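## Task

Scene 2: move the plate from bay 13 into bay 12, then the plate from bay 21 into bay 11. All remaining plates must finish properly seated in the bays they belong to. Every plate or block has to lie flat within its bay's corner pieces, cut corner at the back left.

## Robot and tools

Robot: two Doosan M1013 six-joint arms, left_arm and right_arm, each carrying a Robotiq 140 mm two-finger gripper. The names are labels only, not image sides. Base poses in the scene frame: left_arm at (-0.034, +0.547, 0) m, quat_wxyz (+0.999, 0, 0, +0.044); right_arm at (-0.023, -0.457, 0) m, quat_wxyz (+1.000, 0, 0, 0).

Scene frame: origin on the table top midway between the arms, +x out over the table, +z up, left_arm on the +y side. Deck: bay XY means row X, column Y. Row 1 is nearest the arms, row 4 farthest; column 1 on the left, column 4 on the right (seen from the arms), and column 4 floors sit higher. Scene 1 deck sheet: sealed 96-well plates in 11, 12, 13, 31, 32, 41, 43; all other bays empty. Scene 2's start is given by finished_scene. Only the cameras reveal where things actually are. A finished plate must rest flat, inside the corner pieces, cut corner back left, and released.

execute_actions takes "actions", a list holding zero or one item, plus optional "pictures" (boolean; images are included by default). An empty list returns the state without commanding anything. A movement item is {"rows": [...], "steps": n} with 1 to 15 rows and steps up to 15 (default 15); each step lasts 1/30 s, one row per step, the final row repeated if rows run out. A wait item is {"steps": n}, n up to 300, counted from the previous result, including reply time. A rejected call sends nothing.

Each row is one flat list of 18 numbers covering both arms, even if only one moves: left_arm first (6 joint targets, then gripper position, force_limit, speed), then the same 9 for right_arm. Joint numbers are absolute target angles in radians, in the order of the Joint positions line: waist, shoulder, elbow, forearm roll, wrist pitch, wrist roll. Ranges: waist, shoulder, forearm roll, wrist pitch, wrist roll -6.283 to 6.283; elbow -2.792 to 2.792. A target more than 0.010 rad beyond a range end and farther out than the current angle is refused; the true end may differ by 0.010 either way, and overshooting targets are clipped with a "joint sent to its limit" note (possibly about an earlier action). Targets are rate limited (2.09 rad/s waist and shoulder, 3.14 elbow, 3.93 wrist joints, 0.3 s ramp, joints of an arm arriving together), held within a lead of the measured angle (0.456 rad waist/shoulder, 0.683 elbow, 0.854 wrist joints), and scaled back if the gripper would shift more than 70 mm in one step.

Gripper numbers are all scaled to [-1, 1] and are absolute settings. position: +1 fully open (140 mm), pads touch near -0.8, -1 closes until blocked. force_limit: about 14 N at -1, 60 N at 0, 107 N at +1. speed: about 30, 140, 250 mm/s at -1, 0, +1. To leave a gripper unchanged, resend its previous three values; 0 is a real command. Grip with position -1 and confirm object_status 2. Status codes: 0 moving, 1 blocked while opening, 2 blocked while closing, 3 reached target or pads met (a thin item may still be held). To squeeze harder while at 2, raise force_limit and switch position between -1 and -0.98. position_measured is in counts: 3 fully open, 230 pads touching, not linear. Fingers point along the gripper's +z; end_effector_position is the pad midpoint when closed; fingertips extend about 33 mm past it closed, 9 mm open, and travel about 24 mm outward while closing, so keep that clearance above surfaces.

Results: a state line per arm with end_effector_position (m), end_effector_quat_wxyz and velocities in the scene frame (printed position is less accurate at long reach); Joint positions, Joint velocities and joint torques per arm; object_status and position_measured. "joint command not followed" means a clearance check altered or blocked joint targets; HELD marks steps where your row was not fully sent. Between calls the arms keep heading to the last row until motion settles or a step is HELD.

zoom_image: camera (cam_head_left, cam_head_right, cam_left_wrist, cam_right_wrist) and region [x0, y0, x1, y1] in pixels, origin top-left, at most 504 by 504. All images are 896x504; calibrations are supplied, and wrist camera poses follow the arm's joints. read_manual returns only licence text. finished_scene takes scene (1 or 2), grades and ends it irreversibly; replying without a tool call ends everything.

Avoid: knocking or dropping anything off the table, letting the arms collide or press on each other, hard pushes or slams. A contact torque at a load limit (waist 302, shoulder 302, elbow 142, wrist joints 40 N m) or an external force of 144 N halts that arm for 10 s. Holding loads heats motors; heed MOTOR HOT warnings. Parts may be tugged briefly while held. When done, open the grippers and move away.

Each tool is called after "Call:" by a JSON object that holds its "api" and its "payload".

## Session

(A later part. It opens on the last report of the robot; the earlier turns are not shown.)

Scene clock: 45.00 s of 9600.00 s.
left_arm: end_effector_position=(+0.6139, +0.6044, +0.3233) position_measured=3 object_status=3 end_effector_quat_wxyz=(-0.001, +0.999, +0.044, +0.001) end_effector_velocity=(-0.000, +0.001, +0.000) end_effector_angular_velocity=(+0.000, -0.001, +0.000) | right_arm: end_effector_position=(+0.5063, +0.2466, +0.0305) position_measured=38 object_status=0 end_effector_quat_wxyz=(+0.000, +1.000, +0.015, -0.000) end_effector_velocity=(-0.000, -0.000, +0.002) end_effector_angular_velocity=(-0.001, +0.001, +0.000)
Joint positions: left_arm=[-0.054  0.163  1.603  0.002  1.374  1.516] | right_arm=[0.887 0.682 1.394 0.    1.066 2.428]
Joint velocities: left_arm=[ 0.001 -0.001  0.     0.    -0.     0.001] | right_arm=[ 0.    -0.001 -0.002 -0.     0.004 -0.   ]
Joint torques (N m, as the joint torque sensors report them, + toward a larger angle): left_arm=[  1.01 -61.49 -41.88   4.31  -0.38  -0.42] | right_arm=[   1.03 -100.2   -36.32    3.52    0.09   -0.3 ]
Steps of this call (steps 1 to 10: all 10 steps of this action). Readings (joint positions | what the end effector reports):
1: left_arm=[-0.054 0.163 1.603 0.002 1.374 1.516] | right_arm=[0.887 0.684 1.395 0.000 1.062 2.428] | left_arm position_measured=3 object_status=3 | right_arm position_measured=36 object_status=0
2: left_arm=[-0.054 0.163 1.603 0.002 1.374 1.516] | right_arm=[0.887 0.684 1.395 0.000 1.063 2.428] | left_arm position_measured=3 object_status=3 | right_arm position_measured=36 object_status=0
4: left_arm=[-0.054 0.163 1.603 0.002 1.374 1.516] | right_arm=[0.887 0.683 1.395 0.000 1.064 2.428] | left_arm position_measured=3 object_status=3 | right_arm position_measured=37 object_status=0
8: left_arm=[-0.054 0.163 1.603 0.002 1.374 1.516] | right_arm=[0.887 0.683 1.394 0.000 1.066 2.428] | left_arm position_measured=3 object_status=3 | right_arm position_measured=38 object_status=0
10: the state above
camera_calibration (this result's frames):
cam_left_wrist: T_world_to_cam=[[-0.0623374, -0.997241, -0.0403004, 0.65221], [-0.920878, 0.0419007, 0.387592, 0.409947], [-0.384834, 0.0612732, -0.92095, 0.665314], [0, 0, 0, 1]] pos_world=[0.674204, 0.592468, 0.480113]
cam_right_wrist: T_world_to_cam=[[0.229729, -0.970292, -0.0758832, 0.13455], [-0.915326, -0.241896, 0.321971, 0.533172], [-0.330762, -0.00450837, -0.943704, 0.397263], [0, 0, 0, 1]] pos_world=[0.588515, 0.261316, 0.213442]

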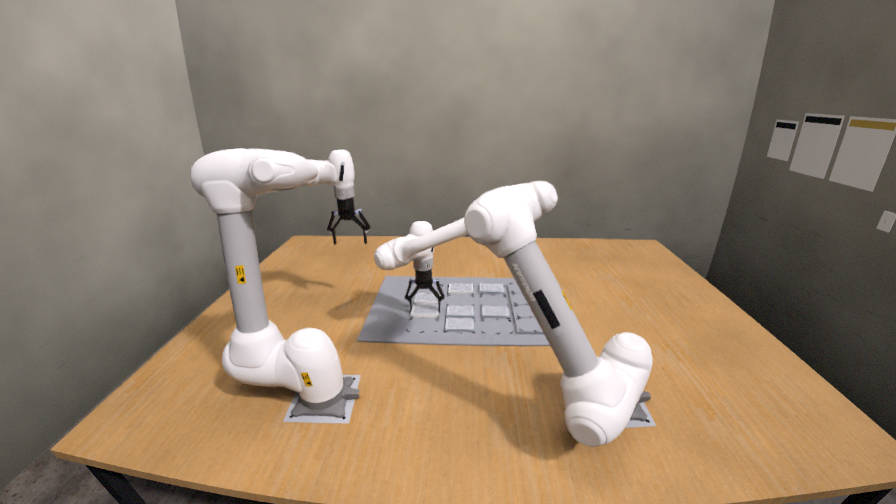

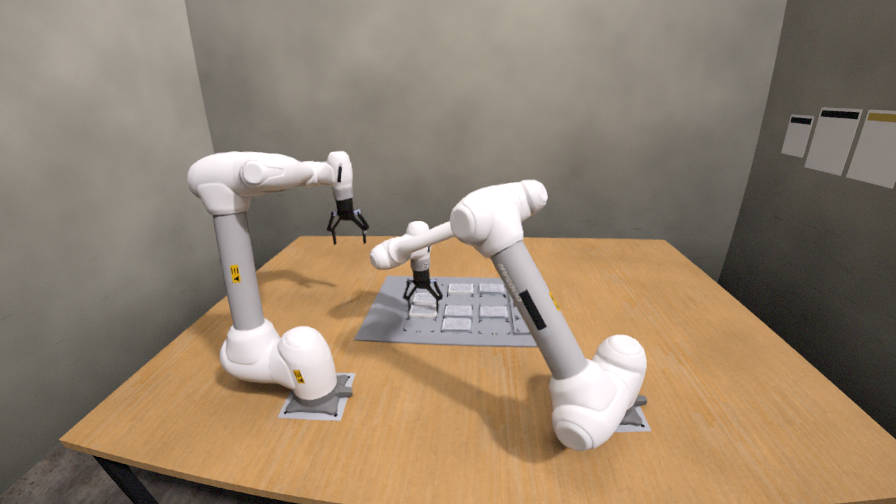

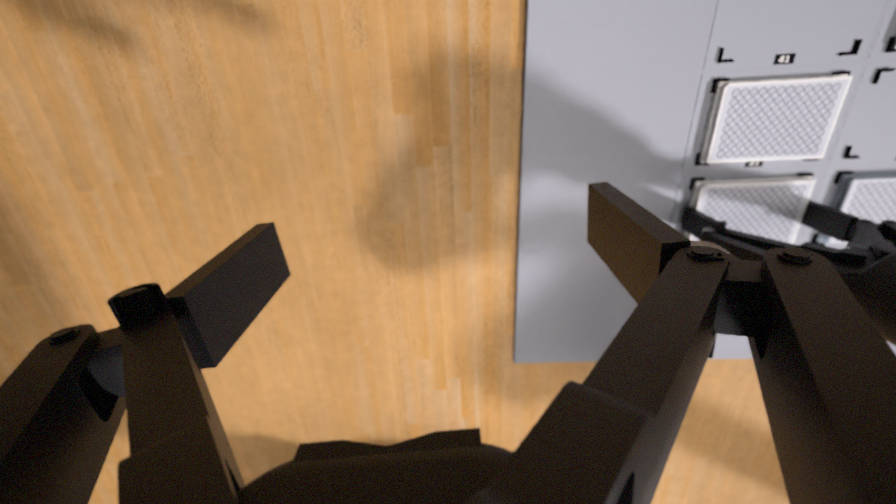

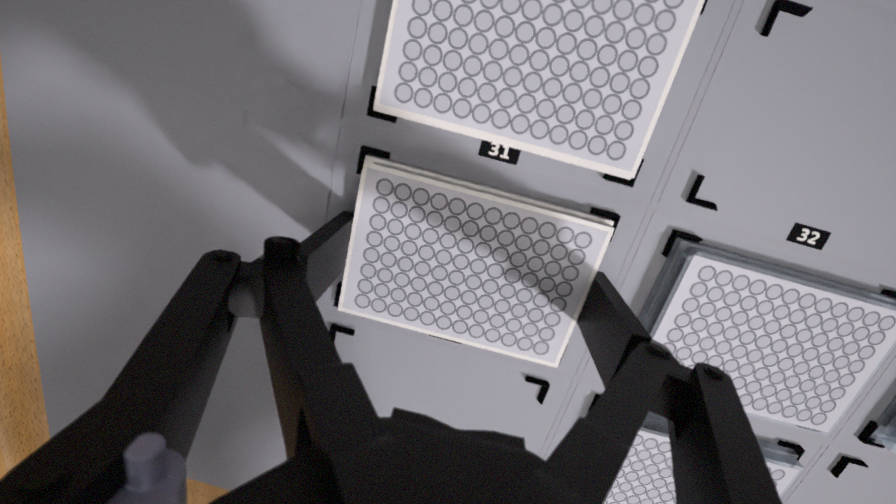

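Call:
{"api": "execute_actions", "payload": {"actions": [{"rows": [[-0.054,0.163,1.603,0.002,1.374,1.516,1,0,-0.5,0.8869,0.6597,1.3745,0,1.1074,2.4277,-0.98,0,-0.5]], "steps": 8}], "pictures": false}}

Call:
{"api": "execute_actions", "payload": {"actions": [{"rows": [[-0.054,0.163,1.603,0.002,1.374,1.516,1,0,-0.5,0.9883,0.5741,1.5226,0,1.0449,2.5291,-0.98,0,-0.5]], "steps": 15}], "pictures": false}}

Call:
{"api": "execute_actions", "payload": {"actions": [{"rows": [[-0.054,0.163,1.603,0.002,1.374,1.516,1,0,-0.5,0.9883,0.5909,1.5356,0,1.0151,2.5291,-0.98,0,-0.5]], "steps": 15}]}}

Scene clock: 50.83 s of 9600.00 s.
left_arm: end_effector_position=(+0.6139, +0.6044, +0.3233) position_measured=3 object_status=3 end_effector_quat_wxyz=(-0.001, +0.999, +0.044, +0.001) end_effector_velocity=(+0.000, +0.000, -0.000) end_effector_angular_velocity=(-0.000, -0.001, +0.000) | right_arm: end_effector_position=(+0.5065, +0.2466, +0.0586) position_measured=38 object_status=2 end_effector_quat_wxyz=(-0.000, +1.000, +0.015, +0.000) end_effector_velocity=(-0.001, -0.001, +0.018) end_effector_angular_velocity=(-0.001, +0.002, -0.000)
Joint positions: left_arm=[-0.054  0.163  1.603  0.002  1.374  1.516] | right_arm=[ 0.887  0.661  1.375 -0.     1.105  2.428]
Joint velocities: left_arm=[ 0.     0.    -0.    -0.    -0.001  0.   ] | right_arm=[ 0.    -0.014 -0.011  0.001  0.027  0.   ]
Joint torques (N m, as the joint torque sensors report them, + toward a larger angle): left_arm=[  1.74 -60.84 -42.32   4.27   0.01  -0.46] | right_arm=[   2.36 -100.12  -36.47    3.67   -0.27   -0.28]
Steps of this call (steps 1 to 15: the robot went on to your last target; steps 16 to 90: nothing new was sent; then 2.57 s passed at rest; steps 91 to 98: all 8 steps of this action). Readings (joint positions | what the end effector reports):
91: left_arm=[-0.054 0.163 1.603 0.002 1.374 1.516] | right_arm=[0.887 0.682 1.393 -0.000 1.067 2.428] | left_arm position_measured=3 object_status=3 | right_arm position_measured=38 object_status=2
92: left_arm=[-0.054 0.163 1.603 0.002 1.374 1.516] | right_arm=[0.887 0.678 1.390 -0.000 1.074 2.428] | left_arm position_measured=3 object_status=3 | right_arm position_measured=38 object_status=2
94: left_arm=[-0.054 0.163 1.603 0.002 1.374 1.516] | right_arm=[0.887 0.667 1.380 -0.000 1.094 2.428] | left_arm position_measured=3 object_status=3 | right_arm position_measured=38 object_status=2
98: the state above

Scene clock: 51.33 s of 9600.00 s.
left_arm: end_effector_position=(+0.6139, +0.6044, +0.3233) position_measured=3 object_status=3 end_effector_quat_wxyz=(-0.001, +0.999, +0.044, +0.001) end_effector_velocity=(-0.000, +0.000, +0.000) end_effector_angular_velocity=(+0.000, +0.000, +0.001) | right_arm: end_effector_position=(+0.4002, +0.2466, +0.0600) position_measured=38 object_status=2 end_effector_quat_wxyz=(-0.000, +1.000, +0.015, -0.000) end_effector_velocity=(-0.008, -0.001, -0.000) end_effector_angular_velocity=(-0.001, +0.001, -0.000)
Joint positions: left_arm=[-0.054  0.163  1.603  0.002  1.374  1.516] | right_arm=[0.988 0.575 1.522 0.    1.045 2.529]
Joint velocities: left_arm=[ 0.    -0.    -0.     0.     0.    -0.001] | right_arm=[ 0.007 -0.006  0.011  0.    -0.003  0.007]
Joint torques (N m, as the joint torque sensors report them, + toward a larger angle): left_arm=[  1.23 -63.03 -41.55   4.31   0.    -0.3 ] | right_arm=[ -1.   -92.67 -36.83   3.66   0.26  -0.05]
Steps of this call (steps 1 to 15: all 15 steps of this action). Readings (joint positions | what the end effector reports):
1: left_arm=[-0.054 0.163 1.603 0.002 1.374 1.516] | right_arm=[0.887 0.660 1.375 -0.000 1.106 2.428] | left_arm position_measured=3 object_status=3 | right_arm position_measured=38 object_status=2
2: left_arm=[-0.054 0.163 1.603 0.002 1.374 1.516] | right_arm=[0.891 0.656 1.381 -0.000 1.103 2.432] | left_arm position_measured=3 object_status=3 | right_arm position_measured=38 object_status=2
4: left_arm=[-0.054 0.163 1.603 0.002 1.374 1.516] | right_arm=[0.919 0.632 1.422 0.000 1.086 2.460] | left_arm position_measured=3 object_status=3 | right_arm position_measured=38 object_status=2
8: left_arm=[-0.054 0.163 1.603 0.002 1.374 1.516] | right_arm=[0.972 0.588 1.498 0.000 1.055 2.512] | left_arm position_measured=3 object_status=3 | right_arm position_measured=38 object_status=2
15: the state above

Scene clock: 51.83 s of 9600.00 s.
left_arm: end_effector_position=(+0.6139, +0.6044, +0.3233) position_measured=3 object_status=3 end_effector_quat_wxyz=(-0.001, +0.999, +0.044, +0.001) end_effector_velocity=(-0.000, -0.001, +0.000) end_effector_angular_velocity=(+0.000, +0.001, -0.001) | right_arm: end_effector_position=(+0.3996, +0.2467, +0.0401) position_measured=38 object_status=2 end_effector_quat_wxyz=(-0.000, +1.000, +0.015, +0.000) end_effector_velocity=(-0.000, -0.000, -0.000) end_effector_angular_velocity=(-0.000, +0.000, +0.000)
Joint positions: left_arm=[-0.054  0.163  1.603  0.002  1.374  1.516] | right_arm=[0.988 0.591 1.536 0.    1.015 2.529]
Joint velocities: left_arm=[-0.001  0.    -0.     0.     0.001 -0.   ] | right_arm=[ 0. -0.  0.  0.  0. -0.]
Joint torques (N m, as the joint torque sensors report them, + toward a larger angle): left_arm=[  0.69 -62.68 -42.12   4.05  -0.56  -0.7 ] | right_arm=[  2.55 -92.23 -35.28   3.52  -0.08  -0.08]
Steps of this call (steps 1 to 15: all 15 steps of this action). Readings (joint positions | what the end effector reports):
1: left_arm=[-0.054 0.163 1.603 0.002 1.374 1.516] | right_arm=[0.988 0.575 1.522 0.000 1.045 2.529] | left_arm position_measured=3 object_status=3 | right_arm position_measured=38 object_status=2
2: left_arm=[-0.054 0.163 1.603 0.002 1.374 1.516] | right_arm=[0.988 0.577 1.525 0.000 1.038 2.529] | left_arm position_measured=3 object_status=3 | right_arm position_measured=38 object_status=2
4: left_arm=[-0.054 0.163 1.603 0.002 1.374 1.516] | right_arm=[0.988 0.586 1.532 0.000 1.024 2.529] | left_arm position_measured=3 object_status=3 | right_arm position_measured=38 object_status=2
8: left_arm=[-0.054 0.163 1.603 0.002 1.374 1.516] | right_arm=[0.988 0.590 1.535 0.000 1.017 2.529] | left_arm position_measured=3 object_status=3 | right_arm position_measured=38 object_status=2
15: the state above
camera_calibration (this result's frames):
cam_left_wrist: T_world_to_cam=[[-0.062337, -0.997241, -0.0403002, 0.65221], [-0.920879, 0.0419004, 0.387591, 0.409947], [-0.384834, 0.0612729, -0.92095, 0.665314], [0, 0, 0, 1]] pos_world=[0.674204, 0.592468, 0.480113]
cam_right_wrist: T_world_to_cam=[[0.229717, -0.970272, -0.0761786, 0.159904], [-0.915437, -0.241984, 0.321587, 0.432507], [-0.330461, -0.00413742, -0.943811, 0.370736], [0, 0, 0, 1]] pos_world=[0.481714, 0.261344, 0.222997]

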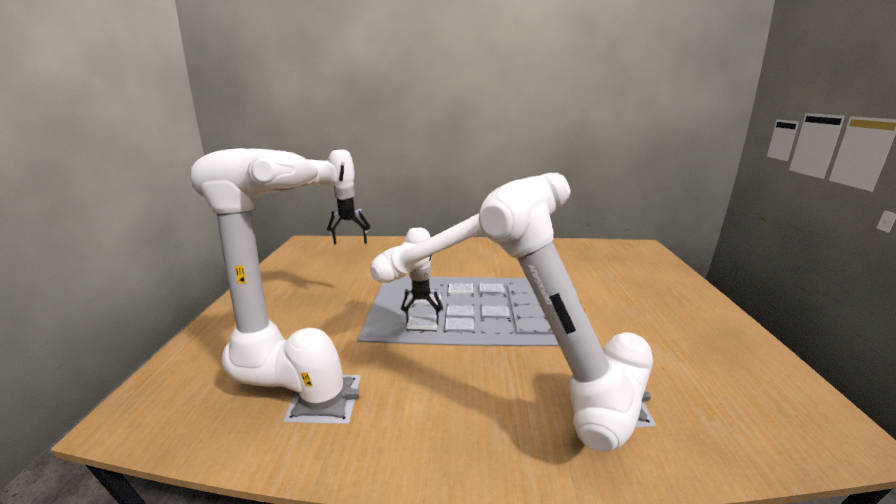

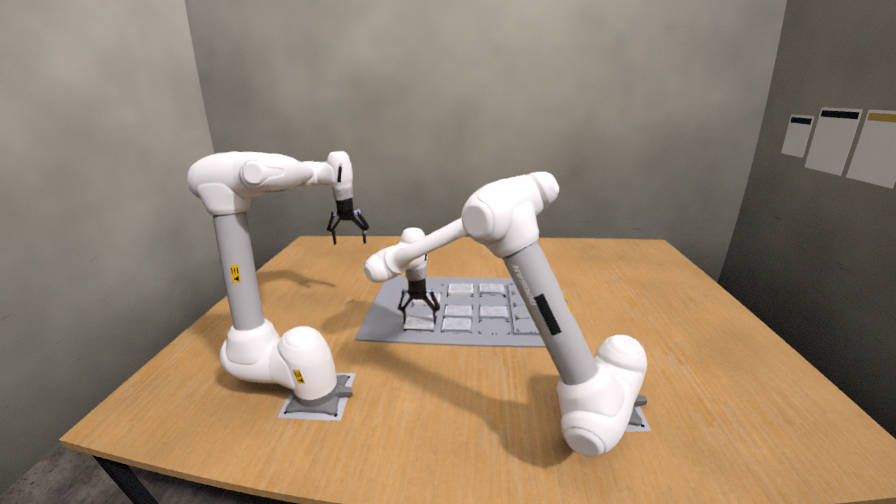

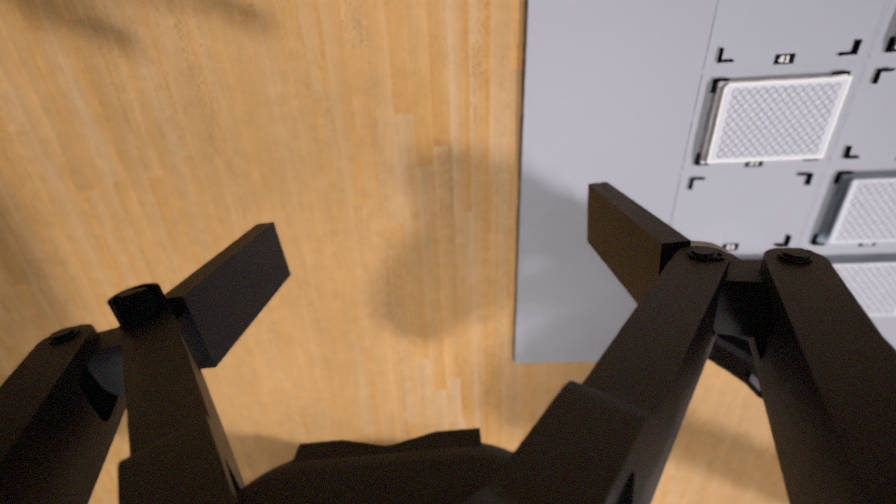

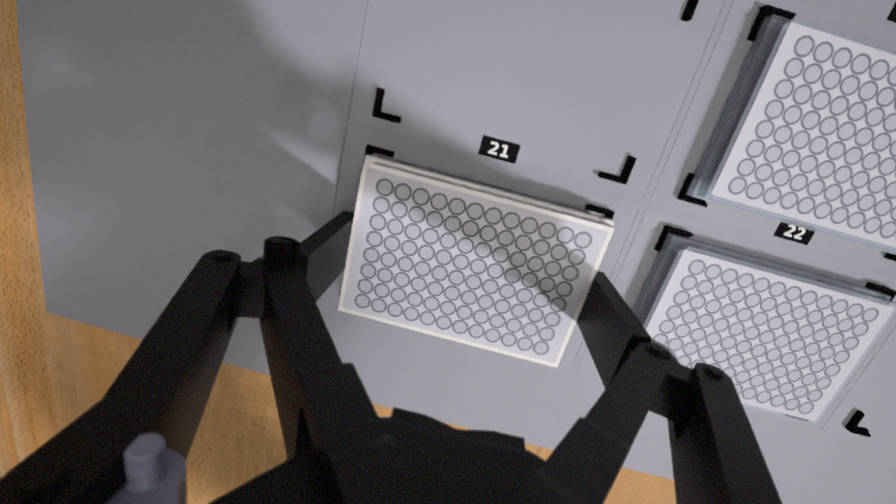

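Consistent. Lower.

Call:
{"api": "execute_actions", "payload": {"actions": [{"rows": [[-0.054,0.163,1.603,0.002,1.374,1.516,1,0,-0.5,0.9883,0.5943,1.5382,0,1.0091,2.5291,-0.98,0,-0.5],[-0.054,0.163,1.603,0.002,1.374,1.516,1,0,-0.5,0.9883,0.5943,1.5382,0,1.0091,2.5291,-0.98,0,-0.5],[-0.054,0.163,1.603,0.002,1.374,1.516,1,0,-0.5,0.9883,0.5943,1.5382,0,1.0091,2.5291,-0.98,0,-0.5],[-0.054,0.163,1.603,0.002,1.374,1.516,1,0,-0.5,0.9883,0.5968,1.5401,0,1.0047,2.5291,-0.98,0,-0.5],[-0.054,0.163,1.603,0.002,1.374,1.516,1,0,-0.5,0.9883,0.5968,1.5401,0,1.0047,2.5291,-0.98,0,-0.5],[-0.054,0.163,1.603,0.002,1.374,1.516,1,0,-0.5,0.9883,0.5968,1.5401,0,1.0047,2.5291,-0.98,0,-0.5],[-0.054,0.163,1.603,0.002,1.374,1.516,1,0,-0.5,0.9883,0.5993,1.542,0,1.0003,2.5291,-0.98,0,-0.5]], "steps": 15}]}}

Scene clock: 56.57 s of 9600.00 s.
left_arm: end_effector_position=(+0.6139, +0.6044, +0.3233) position_measured=3 object_status=3 end_effector_quat_wxyz=(-0.001, +0.999, +0.044, +0.001) end_effector_velocity=(+0.000, +0.001, +0.000) end_effector_angular_velocity=(-0.000, -0.001, +0.001) | right_arm: end_effector_position=(+0.3995, +0.2466, +0.0302) position_measured=38 object_status=2 end_effector_quat_wxyz=(-0.000, +1.000, +0.015, +0.000) end_effector_velocity=(+0.000, -0.000, -0.000) end_effector_angular_velocity=(+0.000, -0.000, -0.000)
Joint positions: left_arm=[-0.054  0.163  1.603  0.002  1.374  1.516] | right_arm=[ 0.988  0.599  1.542 -0.     1.     2.529]
Joint velocities: left_arm=[ 0.001 -0.    -0.    -0.    -0.001  0.   ] | right_arm=[-0.    -0.     0.001 -0.    -0.002  0.   ]
Joint torques (N m, as the joint torque sensors report them, + toward a larger angle): left_arm=[  1.33 -62.41 -42.77   4.4   -0.14  -0.5 ] | right_arm=[  1.37 -92.49 -35.14   3.48  -0.32  -0.15]
Steps of this call (steps 1 to 15: the robot went on to your last target; steps 16 to 90: nothing new was sent; then 1.23 s passed at rest; steps 91 to 105: all 15 steps of this action). Readings (joint positions | what the end effector reports):
91: left_arm=[-0.054 0.163 1.603 0.002 1.374 1.516] | right_arm=[0.988 0.591 1.536 0.000 1.015 2.529] | left_arm position_measured=3 object_status=3 | right_arm position_measured=38 object_status=2
92: left_arm=[-0.054 0.163 1.603 0.002 1.374 1.516] | right_arm=[0.988 0.592 1.536 -0.000 1.013 2.529] | left_arm position_measured=3 object_status=3 | right_arm position_measured=38 object_status=2
94: left_arm=[-0.054 0.163 1.603 0.002 1.374 1.516] | right_arm=[0.988 0.593 1.538 -0.000 1.011 2.529] | left_arm position_measured=3 object_status=3 | right_arm position_measured=38 object_status=2
98: left_arm=[-0.054 0.163 1.603 0.002 1.374 1.516] | right_arm=[0.988 0.597 1.540 -0.000 1.005 2.529] | left_arm position_measured=3 object_status=3 | right_arm position_measured=38 object_status=2
105: the state above
camera_calibration (this result's frames):
cam_left_wrist: T_world_to_cam=[[-0.0623373, -0.997241, -0.0403002, 0.65221], [-0.920878, 0.0419007, 0.387592, 0.409947], [-0.384834, 0.061273, -0.92095, 0.665314], [0, 0, 0, 1]] pos_world=[0.674204, 0.592468, 0.480113]
cam_right_wrist: T_world_to_cam=[[0.229748, -0.970269, -0.0761221, 0.159072], [-0.915422, -0.241994, 0.321624, 0.435594], [-0.330482, -0.00420844, -0.943803, 0.361405], [0, 0, 0, 1]] pos_world=[0.481644, 0.261275, 0.213107]

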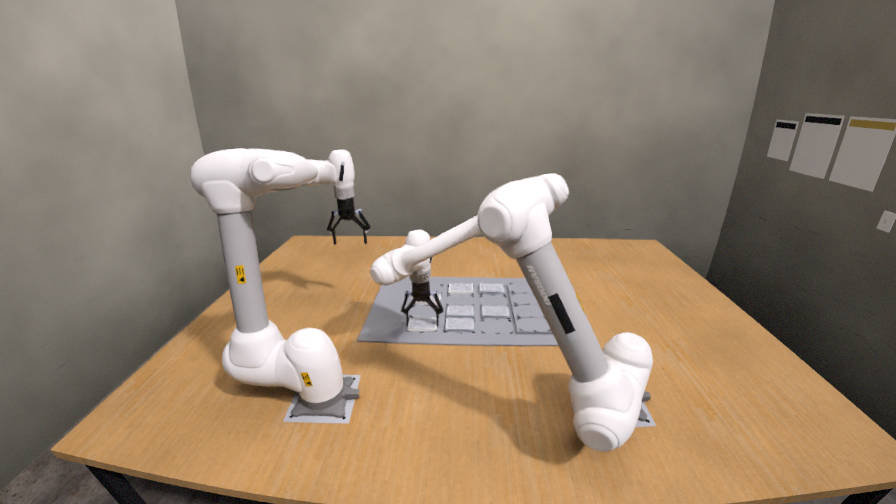

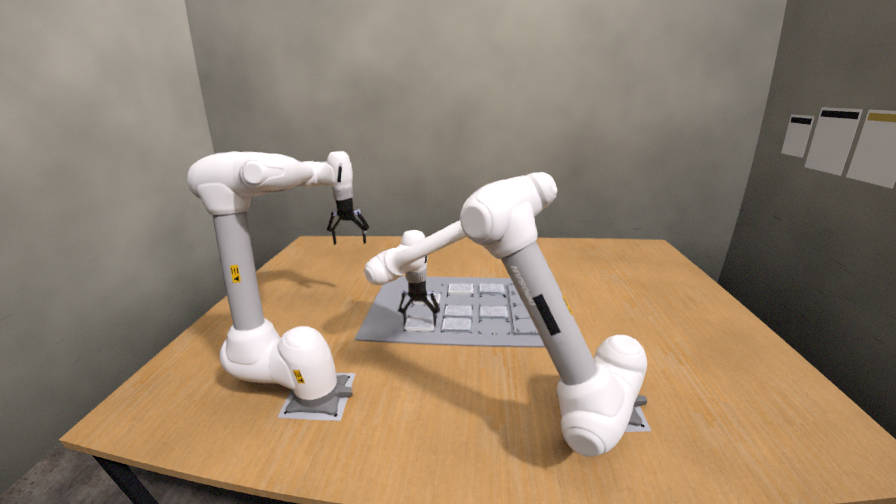

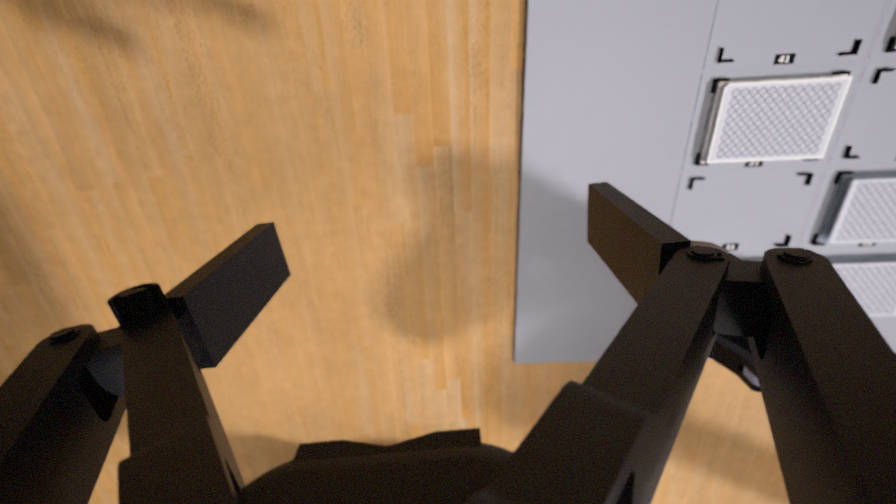

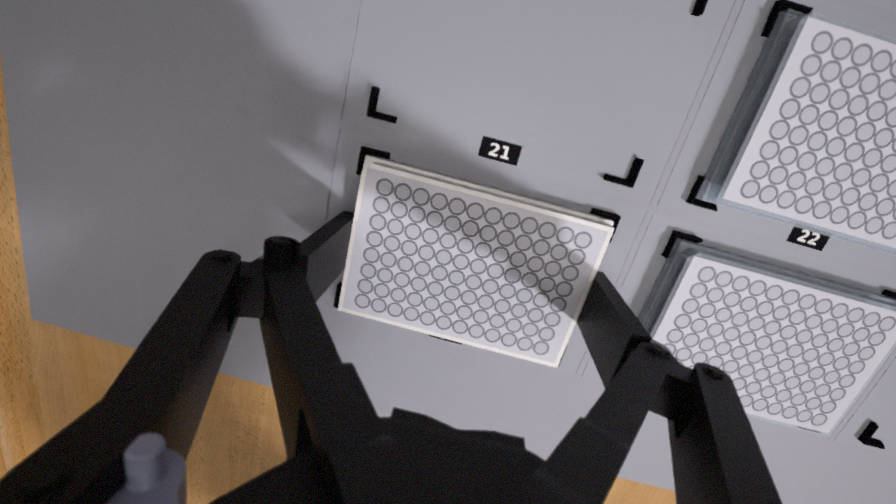

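Call:
{"api": "execute_actions", "payload": {"actions": [{"rows": [[-0.054,0.163,1.603,0.002,1.374,1.516,1,0,-0.5,0.9883,0.5993,1.542,0,1.0003,2.5291,1,0,-0.5],[-0.054,0.163,1.603,0.002,1.374,1.516,1,0,-0.5,0.9883,0.5993,1.542,0,1.0003,2.5291,1,0,-0.5],[-0.054,0.163,1.603,0.002,1.374,1.516,1,0,-0.5,0.9883,0.5993,1.542,0,1.0003,2.5291,1,0,-0.5],[-0.054,0.163,1.603,0.002,1.374,1.516,1,0,-0.5,0.9883,0.5993,1.542,0,1.0003,2.5291,1,0,-0.5],[-0.054,0.163,1.603,0.002,1.374,1.516,1,0,-0.5,0.9883,0.5993,1.542,0,1.0003,2.5291,1,0,-0.5],[-0.054,0.163,1.603,0.002,1.374,1.516,1,0,-0.5,0.9883,0.5993,1.542,0,1.0003,2.5291,1,0,-0.5],[-0.054,0.163,1.603,0.002,1.374,1.516,1,0,-0.5,0.9883,0.5993,1.542,0,1.0003,2.5291,1,0,-0.5],[-0.054,0.163,1.603,0.002,1.374,1.516,1,0,-0.5,0.9883,0.5741,1.5226,0,1.0449,2.5291,1,0,-0.5]], "steps": 14}], "pictures": false}}

Call:
{"api": "execute_actions", "payload": {"actions": [{"rows": [[-0.054,0.163,1.603,0.002,1.374,1.516,1,0,-0.5,0.7995,0.7644,1.1867,0,1.1905,2.3403,1,0,-0.5]], "steps": 15}], "pictures": false}}

Call:
{"api": "execute_actions", "payload": {"actions": [{"steps": 15}]}}

Scene clock: 66.43 s of 9600.00 s.
left_arm: end_effector_position=(+0.6139, +0.6044, +0.3233) position_measured=3 object_status=3 end_effector_quat_wxyz=(-0.001, +0.999, +0.044, +0.001) end_effector_velocity=(+0.000, -0.000, -0.000) end_effector_angular_velocity=(-0.000, -0.000, -0.000) | right_arm: end_effector_position=(+0.3995, +0.2466, +0.0575) position_measured=3 object_status=0 end_effector_quat_wxyz=(-0.000, +1.000, +0.015, -0.000) end_effector_velocity=(-0.001, -0.002, +0.028) end_effector_angular_velocity=(-0.005, +0.004, +0.000)
Joint positions: left_arm=[-0.054  0.163  1.603  0.002  1.374  1.516] | right_arm=[0.988 0.576 1.524 0.    1.041 2.529]
Joint velocities: left_arm=[-0. -0.  0. -0. -0.  0.] | right_arm=[ 0.    -0.023 -0.018  0.     0.048  0.   ]
Joint torques (N m, as the joint torque sensors report them, + toward a larger angle): left_arm=[  1.6  -62.71 -42.39   4.01  -0.31  -0.56] | right_arm=[  2.7  -89.53 -35.65   3.42  -0.14  -0.28]
Steps of this call (steps 1 to 15: the robot went on to your last target; steps 16 to 90: nothing new was sent; then 6.40 s passed at rest; steps 91 to 104: all 14 steps of this action). Readings (joint positions | what the end effector reports):
91: left_arm=[-0.054 0.163 1.603 0.002 1.374 1.516] | right_arm=[0.988 0.599 1.542 0.000 1.000 2.529] | left_arm position_measured=3 object_status=3 | right_arm position_measured=38 object_status=0
92: left_arm=[-0.054 0.163 1.603 0.002 1.374 1.516] | right_arm=[0.988 0.599 1.542 0.000 1.000 2.529] | left_arm position_measured=3 object_status=3 | right_arm position_measured=38 object_status=0
94: left_arm=[-0.054 0.163 1.603 0.002 1.374 1.516] | right_arm=[0.988 0.599 1.542 0.000 1.000 2.529] | left_arm position_measured=3 object_status=3 | right_arm position_measured=26 object_status=0
98: left_arm=[-0.054 0.163 1.603 0.002 1.374 1.516] | right_arm=[0.988 0.599 1.542 0.000 1.001 2.529] | left_arm position_measured=3 object_status=3 | right_arm position_measured=8 object_status=0
104: the state above

Scene clock: 66.93 s of 9600.00 s.
left_arm: end_effector_position=(+0.6139, +0.6044, +0.3233) position_measured=3 object_status=3 end_effector_quat_wxyz=(-0.001, +0.999, +0.044, +0.001) end_effector_velocity=(-0.000, +0.000, -0.000) end_effector_angular_velocity=(+0.000, +0.001, +0.000) | right_arm: end_effector_position=(+0.5893, +0.2503, +0.0604) position_measured=3 object_status=3 end_effector_quat_wxyz=(+0.000, +1.000, +0.015, +0.000) end_effector_velocity=(+0.335, -0.049, -0.010) end_effector_angular_velocity=(-0.004, +0.002, -0.005)
Joint positions: left_arm=[-0.054  0.163  1.603  0.002  1.374  1.516] | right_arm=[ 0.821  0.743  1.225 -0.     1.174  2.362]
Joint velocities: left_arm=[ 0.     0.    -0.     0.     0.001  0.   ] | right_arm=[-0.297  0.297 -0.518 -0.001  0.225 -0.292]
Joint torques (N m, as the joint torque sensors report them, + toward a larger angle): left_arm=[  0.39 -62.03 -41.37   4.    -0.1   -0.71] | right_arm=[  17.78 -117.47  -34.83    4.      0.24   -0.32]
Steps of this call (steps 1 to 15: all 15 steps of this action). Readings (joint positions | what the end effector reports):
1: left_arm=[-0.054 0.163 1.603 0.002 1.374 1.516] | right_arm=[0.988 0.576 1.523 0.000 1.043 2.529] | left_arm position_measured=3 object_status=3 | right_arm position_measured=3 object_status=3
2: left_arm=[-0.054 0.163 1.603 0.002 1.374 1.516] | right_arm=[0.985 0.579 1.516 0.000 1.047 2.526] | left_arm position_measured=3 object_status=3 | right_arm position_measured=3 object_status=3
4: left_arm=[-0.054 0.163 1.603 0.002 1.374 1.516] | right_arm=[0.960 0.603 1.472 0.000 1.066 2.501] | left_arm position_measured=3 object_status=3 | right_arm position_measured=3 object_status=3
8: left_arm=[-0.054 0.163 1.603 0.002 1.374 1.516] | right_arm=[0.908 0.656 1.379 0.000 1.107 2.449] | left_arm position_measured=3 object_status=3 | right_arm position_measured=3 object_status=3
15: the state above

Scene clock: 67.43 s of 9600.00 s.
left_arm: end_effector_position=(+0.6139, +0.6044, +0.3233) position_measured=3 object_status=3 end_effector_quat_wxyz=(-0.001, +0.999, +0.044, +0.001) end_effector_velocity=(+0.000, -0.000, -0.001) end_effector_angular_velocity=(-0.000, +0.001, -0.001) | right_arm: end_effector_position=(+0.6133, +0.2466, +0.0600) position_measured=3 object_status=3 end_effector_quat_wxyz=(-0.000, +1.000, +0.015, +0.000) end_effector_velocity=(+0.001, -0.000, +0.000) end_effector_angular_velocity=(+0.001, -0.000, -0.000)
Joint positions: left_arm=[-0.054  0.163  1.603  0.002  1.374  1.516] | right_arm=[ 0.8    0.764  1.187 -0.     1.19   2.34 ]
Joint velocities: left_arm=[-0.001  0.001  0.    -0.    -0.     0.   ] | right_arm=[-0.     0.    -0.001  0.    -0.    -0.   ]
Joint torques (N m, as the joint torque sensors report them, + toward a larger angle): left_arm=[  3.56 -63.18 -41.81   4.08  -0.23  -0.49] | right_arm=[   2.09 -109.57  -39.09    3.81   -0.08   -0.27]
Steps of this call (steps 1 to 15: the robot went on to your last target). Readings (joint positions | what the end effector reports):
1: left_arm=[-0.054 0.163 1.603 0.002 1.374 1.516] | right_arm=[0.812 0.752 1.210 -0.000 1.180 2.353] | left_arm position_measured=3 object_status=3 | right_arm position_measured=3 object_status=3
2: left_arm=[-0.054 0.163 1.603 0.002 1.374 1.516] | right_arm=[0.806 0.757 1.200 -0.000 1.185 2.348] | left_arm position_measured=3 object_status=3 | right_arm position_measured=3 object_status=3
4: left_arm=[-0.054 0.163 1.603 0.002 1.374 1.516] | right_arm=[0.802 0.762 1.191 -0.000 1.189 2.343] | left_arm position_measured=3 object_status=3 | right_arm position_measured=3 object_status=3
8: left_arm=[-0.054 0.163 1.603 0.002 1.374 1.516] | right_arm=[0.800 0.764 1.188 -0.000 1.190 2.341] | left_arm position_measured=3 object_status=3 | right_arm position_measured=3 object_status=3
15: the state above
camera_calibration (this result's frames):
cam_left_wrist: T_world_to_cam=[[-0.0623373, -0.997241, -0.0403002, 0.65221], [-0.920878, 0.0419007, 0.387591, 0.409947], [-0.384834, 0.061273, -0.92095, 0.665314], [0, 0, 0, 1]] pos_world=[0.674204, 0.592468, 0.480113]
cam_right_wrist: T_world_to_cam=[[0.229795, -0.970258, -0.0761215, 0.1122], [-0.915413, -0.242038, 0.321617, 0.621667], [-0.330475, -0.00422311, -0.943805, 0.46021], [0, 0, 0, 1]] pos_world=[0.695387, 0.261274, 0.242951]

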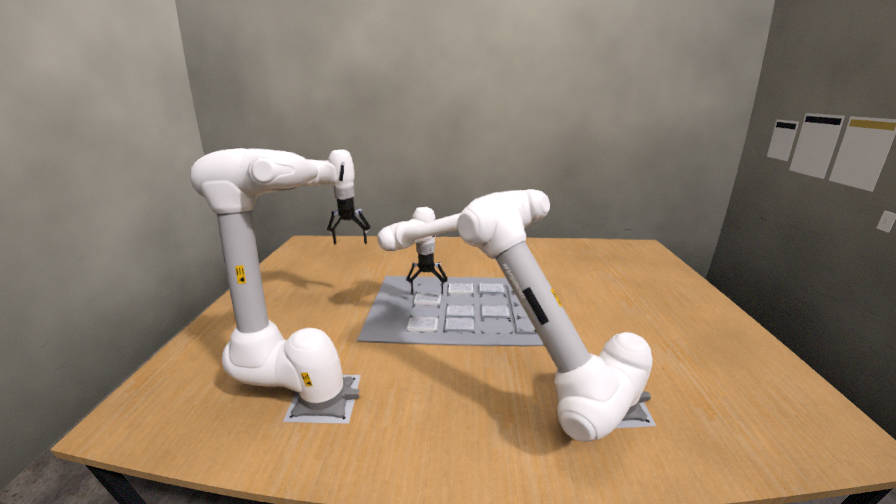

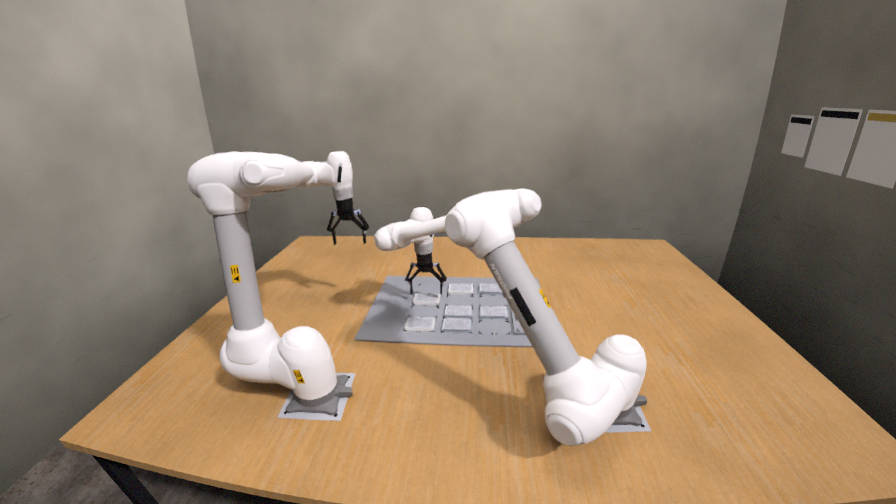

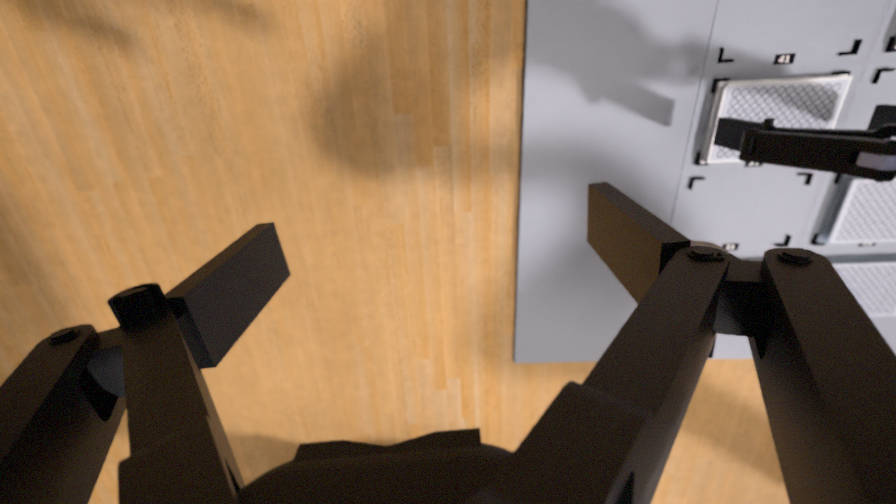

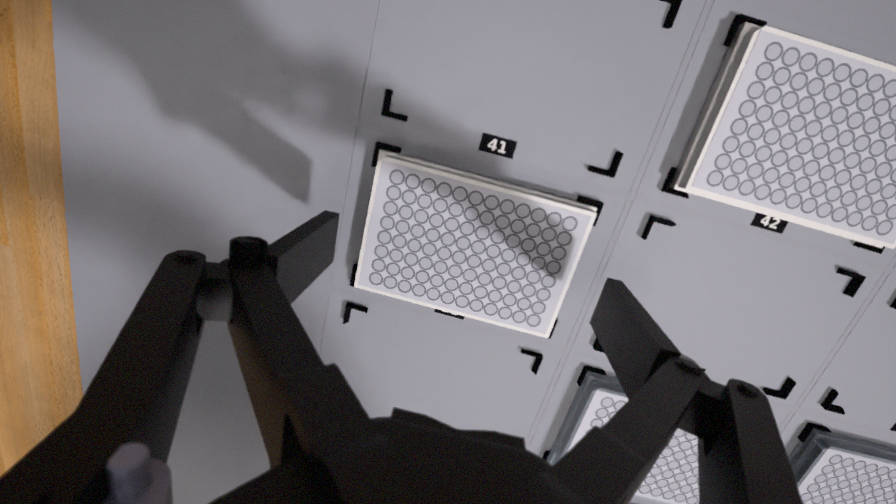

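Call:
{"api": "zoom_image", "payload": {"camera": "cam_head_left", "region": [380, 260, 560, 350]}}

Region (380, 260, 560, 350) of cam_head_left's 896x504 image, scaled by 2.800, with more detail than that image has.

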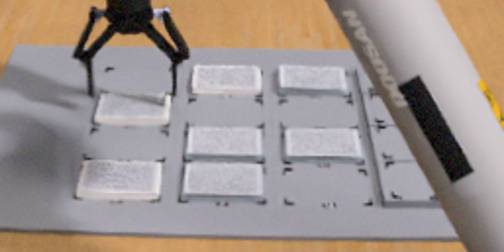

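Call:
{"api": "execute_actions", "payload": {"actions": [{"rows": [[-0.054,0.163,1.603,0.002,1.374,1.516,1,0,-0.5,0.4869,0.462,1.7074,0,0.9722,2.0277,1,0,-0.5]], "steps": 15}], "pictures": false}}

Call:
{"api": "execute_actions", "payload": {"actions": [{"steps": 22}]}}

Scene clock: 72.10 s of 9600.00 s.
left_arm: end_effector_position=(+0.6139, +0.6044, +0.3233) position_measured=3 object_status=3 end_effector_quat_wxyz=(-0.001, +0.999, +0.044, +0.001) end_effector_velocity=(+0.000, +0.000, +0.001) end_effector_angular_velocity=(+0.000, -0.003, +0.000) | right_arm: end_effector_position=(+0.6362, +0.0548, +0.0639) position_measured=3 object_status=3 end_effector_quat_wxyz=(+0.000, +1.000, +0.015, -0.000) end_effector_velocity=(-0.020, -0.427, -0.003) end_effector_angular_velocity=(-0.002, +0.002, -0.002)
Joint positions: left_arm=[-0.054  0.163  1.603  0.002  1.374  1.516] | right_arm=[0.619 0.59  1.487 0.    1.065 2.16 ]
Joint velocities: left_arm=[ 0.001 -0.001 -0.     0.    -0.002  0.   ] | right_arm=[-0.404 -0.389  0.671 -0.    -0.279 -0.402]
Joint torques (N m, as the joint torque sensors report them, + toward a larger angle): left_arm=[  1.44 -62.24 -42.07   4.3    0.02  -0.44] | right_arm=[  5.18 -93.51 -35.44   3.48   0.14  -0.03]
Steps of this call (steps 1 to 15: the robot went on to your last target; steps 16 to 90: nothing new was sent; then 1.17 s passed at rest; steps 91 to 105: all 15 steps of this action). Readings (joint positions | what the end effector reports):
91: left_arm=[-0.054 0.163 1.603 0.002 1.374 1.516] | right_arm=[0.799 0.764 1.187 0.000 1.190 2.340] | left_arm position_measured=3 object_status=3 | right_arm position_measured=3 object_status=3
92: left_arm=[-0.054 0.163 1.603 0.002 1.374 1.516] | right_arm=[0.796 0.761 1.194 0.000 1.188 2.336] | left_arm position_measured=3 object_status=3 | right_arm position_measured=3 object_status=3
94: left_arm=[-0.054 0.163 1.603 0.002 1.374 1.516] | right_arm=[0.770 0.736 1.237 0.000 1.170 2.310] | left_arm position_measured=3 object_status=3 | right_arm position_measured=3 object_status=3
98: left_arm=[-0.054 0.163 1.603 0.002 1.374 1.516] | right_arm=[0.714 0.682 1.329 0.000 1.131 2.255] | left_arm position_measured=3 object_status=3 | right_arm position_measured=3 object_status=3
105: the state above

Scene clock: 72.83 s of 9600.00 s.
left_arm: end_effector_position=(+0.6139, +0.6044, +0.3233) position_measured=3 object_status=3 end_effector_quat_wxyz=(-0.001, +0.999, +0.044, +0.001) end_effector_velocity=(-0.000, +0.001, -0.000) end_effector_angular_velocity=(-0.000, +0.001, +0.002) | right_arm: end_effector_position=(+0.6134, -0.0814, +0.0600) position_measured=3 object_status=3 end_effector_quat_wxyz=(+0.000, +1.000, +0.015, -0.000) end_effector_velocity=(-0.000, -0.000, +0.000) end_effector_angular_velocity=(+0.001, +0.000, -0.001)
Joint positions: left_arm=[-0.054  0.163  1.603  0.002  1.374  1.516] | right_arm=[ 0.487  0.462  1.707 -0.     0.972  2.028]
Joint velocities: left_arm=[ 0.001  0.     0.    -0.     0.    -0.001] | right_arm=[-0.001 -0.001  0.001  0.001 -0.    -0.   ]
Joint torques (N m, as the joint torque sensors report them, + toward a larger angle): left_arm=[ -1.05 -60.74 -42.56   3.99  -0.69  -0.75] | right_arm=[  2.31 -77.75 -35.23   3.48  -0.04  -0.38]
Steps of this call (steps 1 to 22: the robot went on to your last target). Readings (joint positions | what the end effector reports):
1: left_arm=[-0.054 0.163 1.603 0.002 1.374 1.516] | right_arm=[0.606 0.577 1.510 0.000 1.055 2.146] | left_arm position_measured=3 object_status=3 | right_arm position_measured=3 object_status=3
2: left_arm=[-0.054 0.163 1.603 0.002 1.374 1.516] | right_arm=[0.592 0.564 1.532 0.000 1.046 2.133] | left_arm position_measured=3 object_status=3 | right_arm position_measured=3 object_status=3
4: left_arm=[-0.054 0.163 1.603 0.002 1.374 1.516] | right_arm=[0.564 0.537 1.578 0.000 1.026 2.105] | left_arm position_measured=3 object_status=3 | right_arm position_measured=3 object_status=3
8: left_arm=[-0.054 0.163 1.603 0.002 1.374 1.516] | right_arm=[0.511 0.486 1.667 -0.000 0.989 2.052] | left_arm position_measured=3 object_status=3 | right_arm position_measured=3 object_status=3
22: the state above
camera_calibration (this result's frames):
cam_left_wrist: T_world_to_cam=[[-0.0623373, -0.997241, -0.0403002, 0.65221], [-0.920878, 0.0419006, 0.387592, 0.409947], [-0.384834, 0.061273, -0.92095, 0.665314], [0, 0, 0, 1]] pos_world=[0.674204, 0.592468, 0.480113]
cam_right_wrist: T_world_to_cam=[[0.229794, -0.97026, -0.0760904, -0.206069], [-0.915402, -0.242026, 0.321657, 0.542375], [-0.330507, -0.0042615, -0.943794, 0.458823], [0, 0, 0, 1]] pos_world=[0.695489, -0.0667159, 0.242896]

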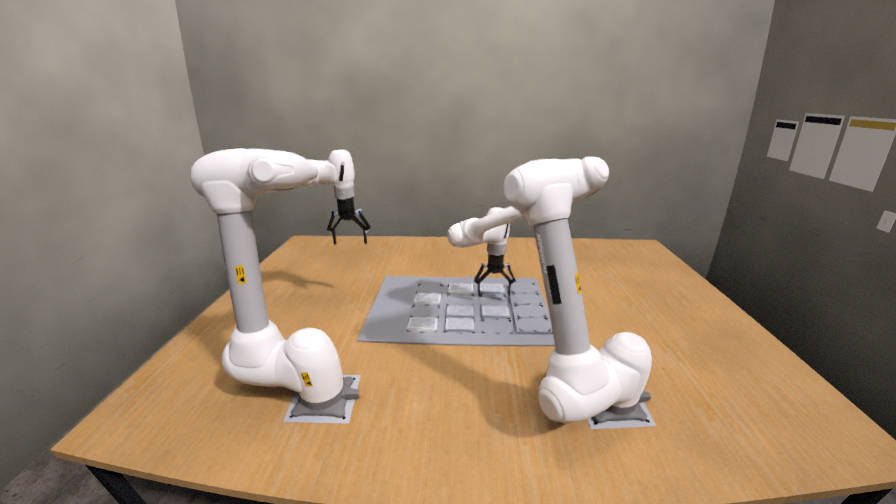

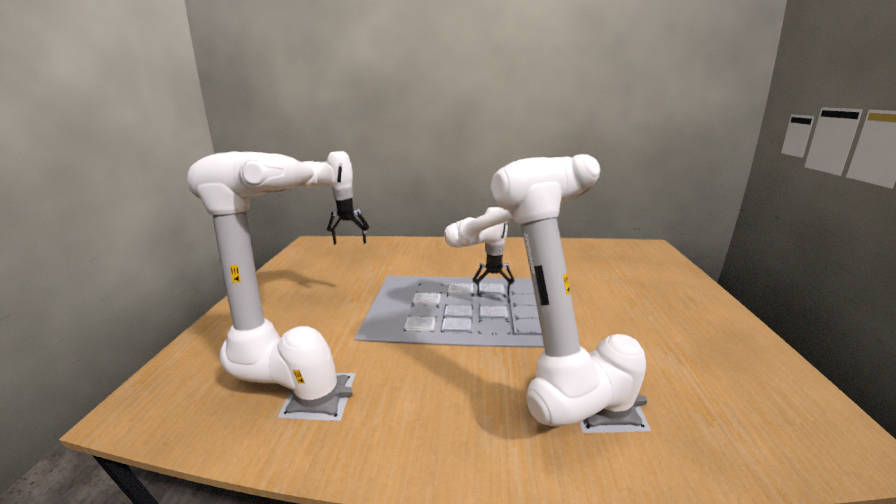

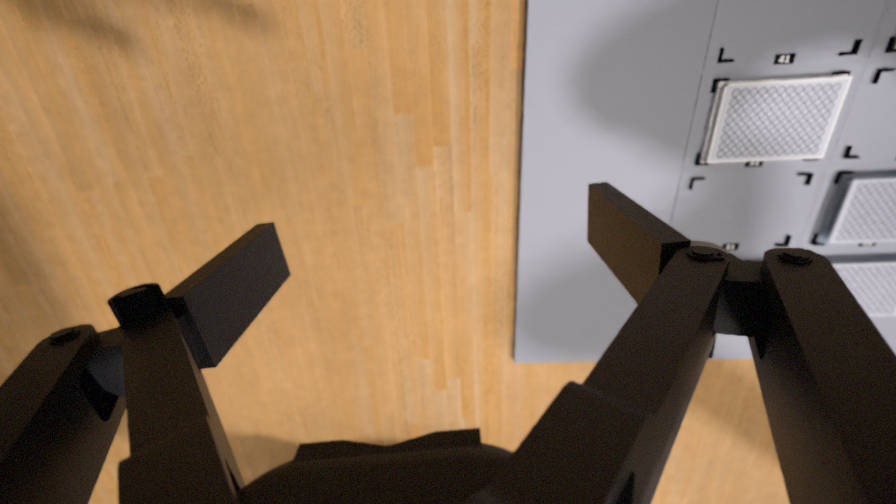

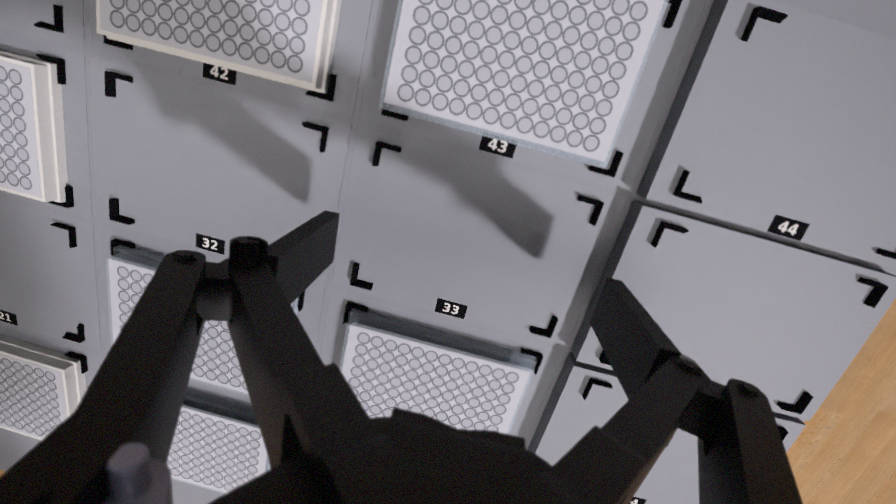

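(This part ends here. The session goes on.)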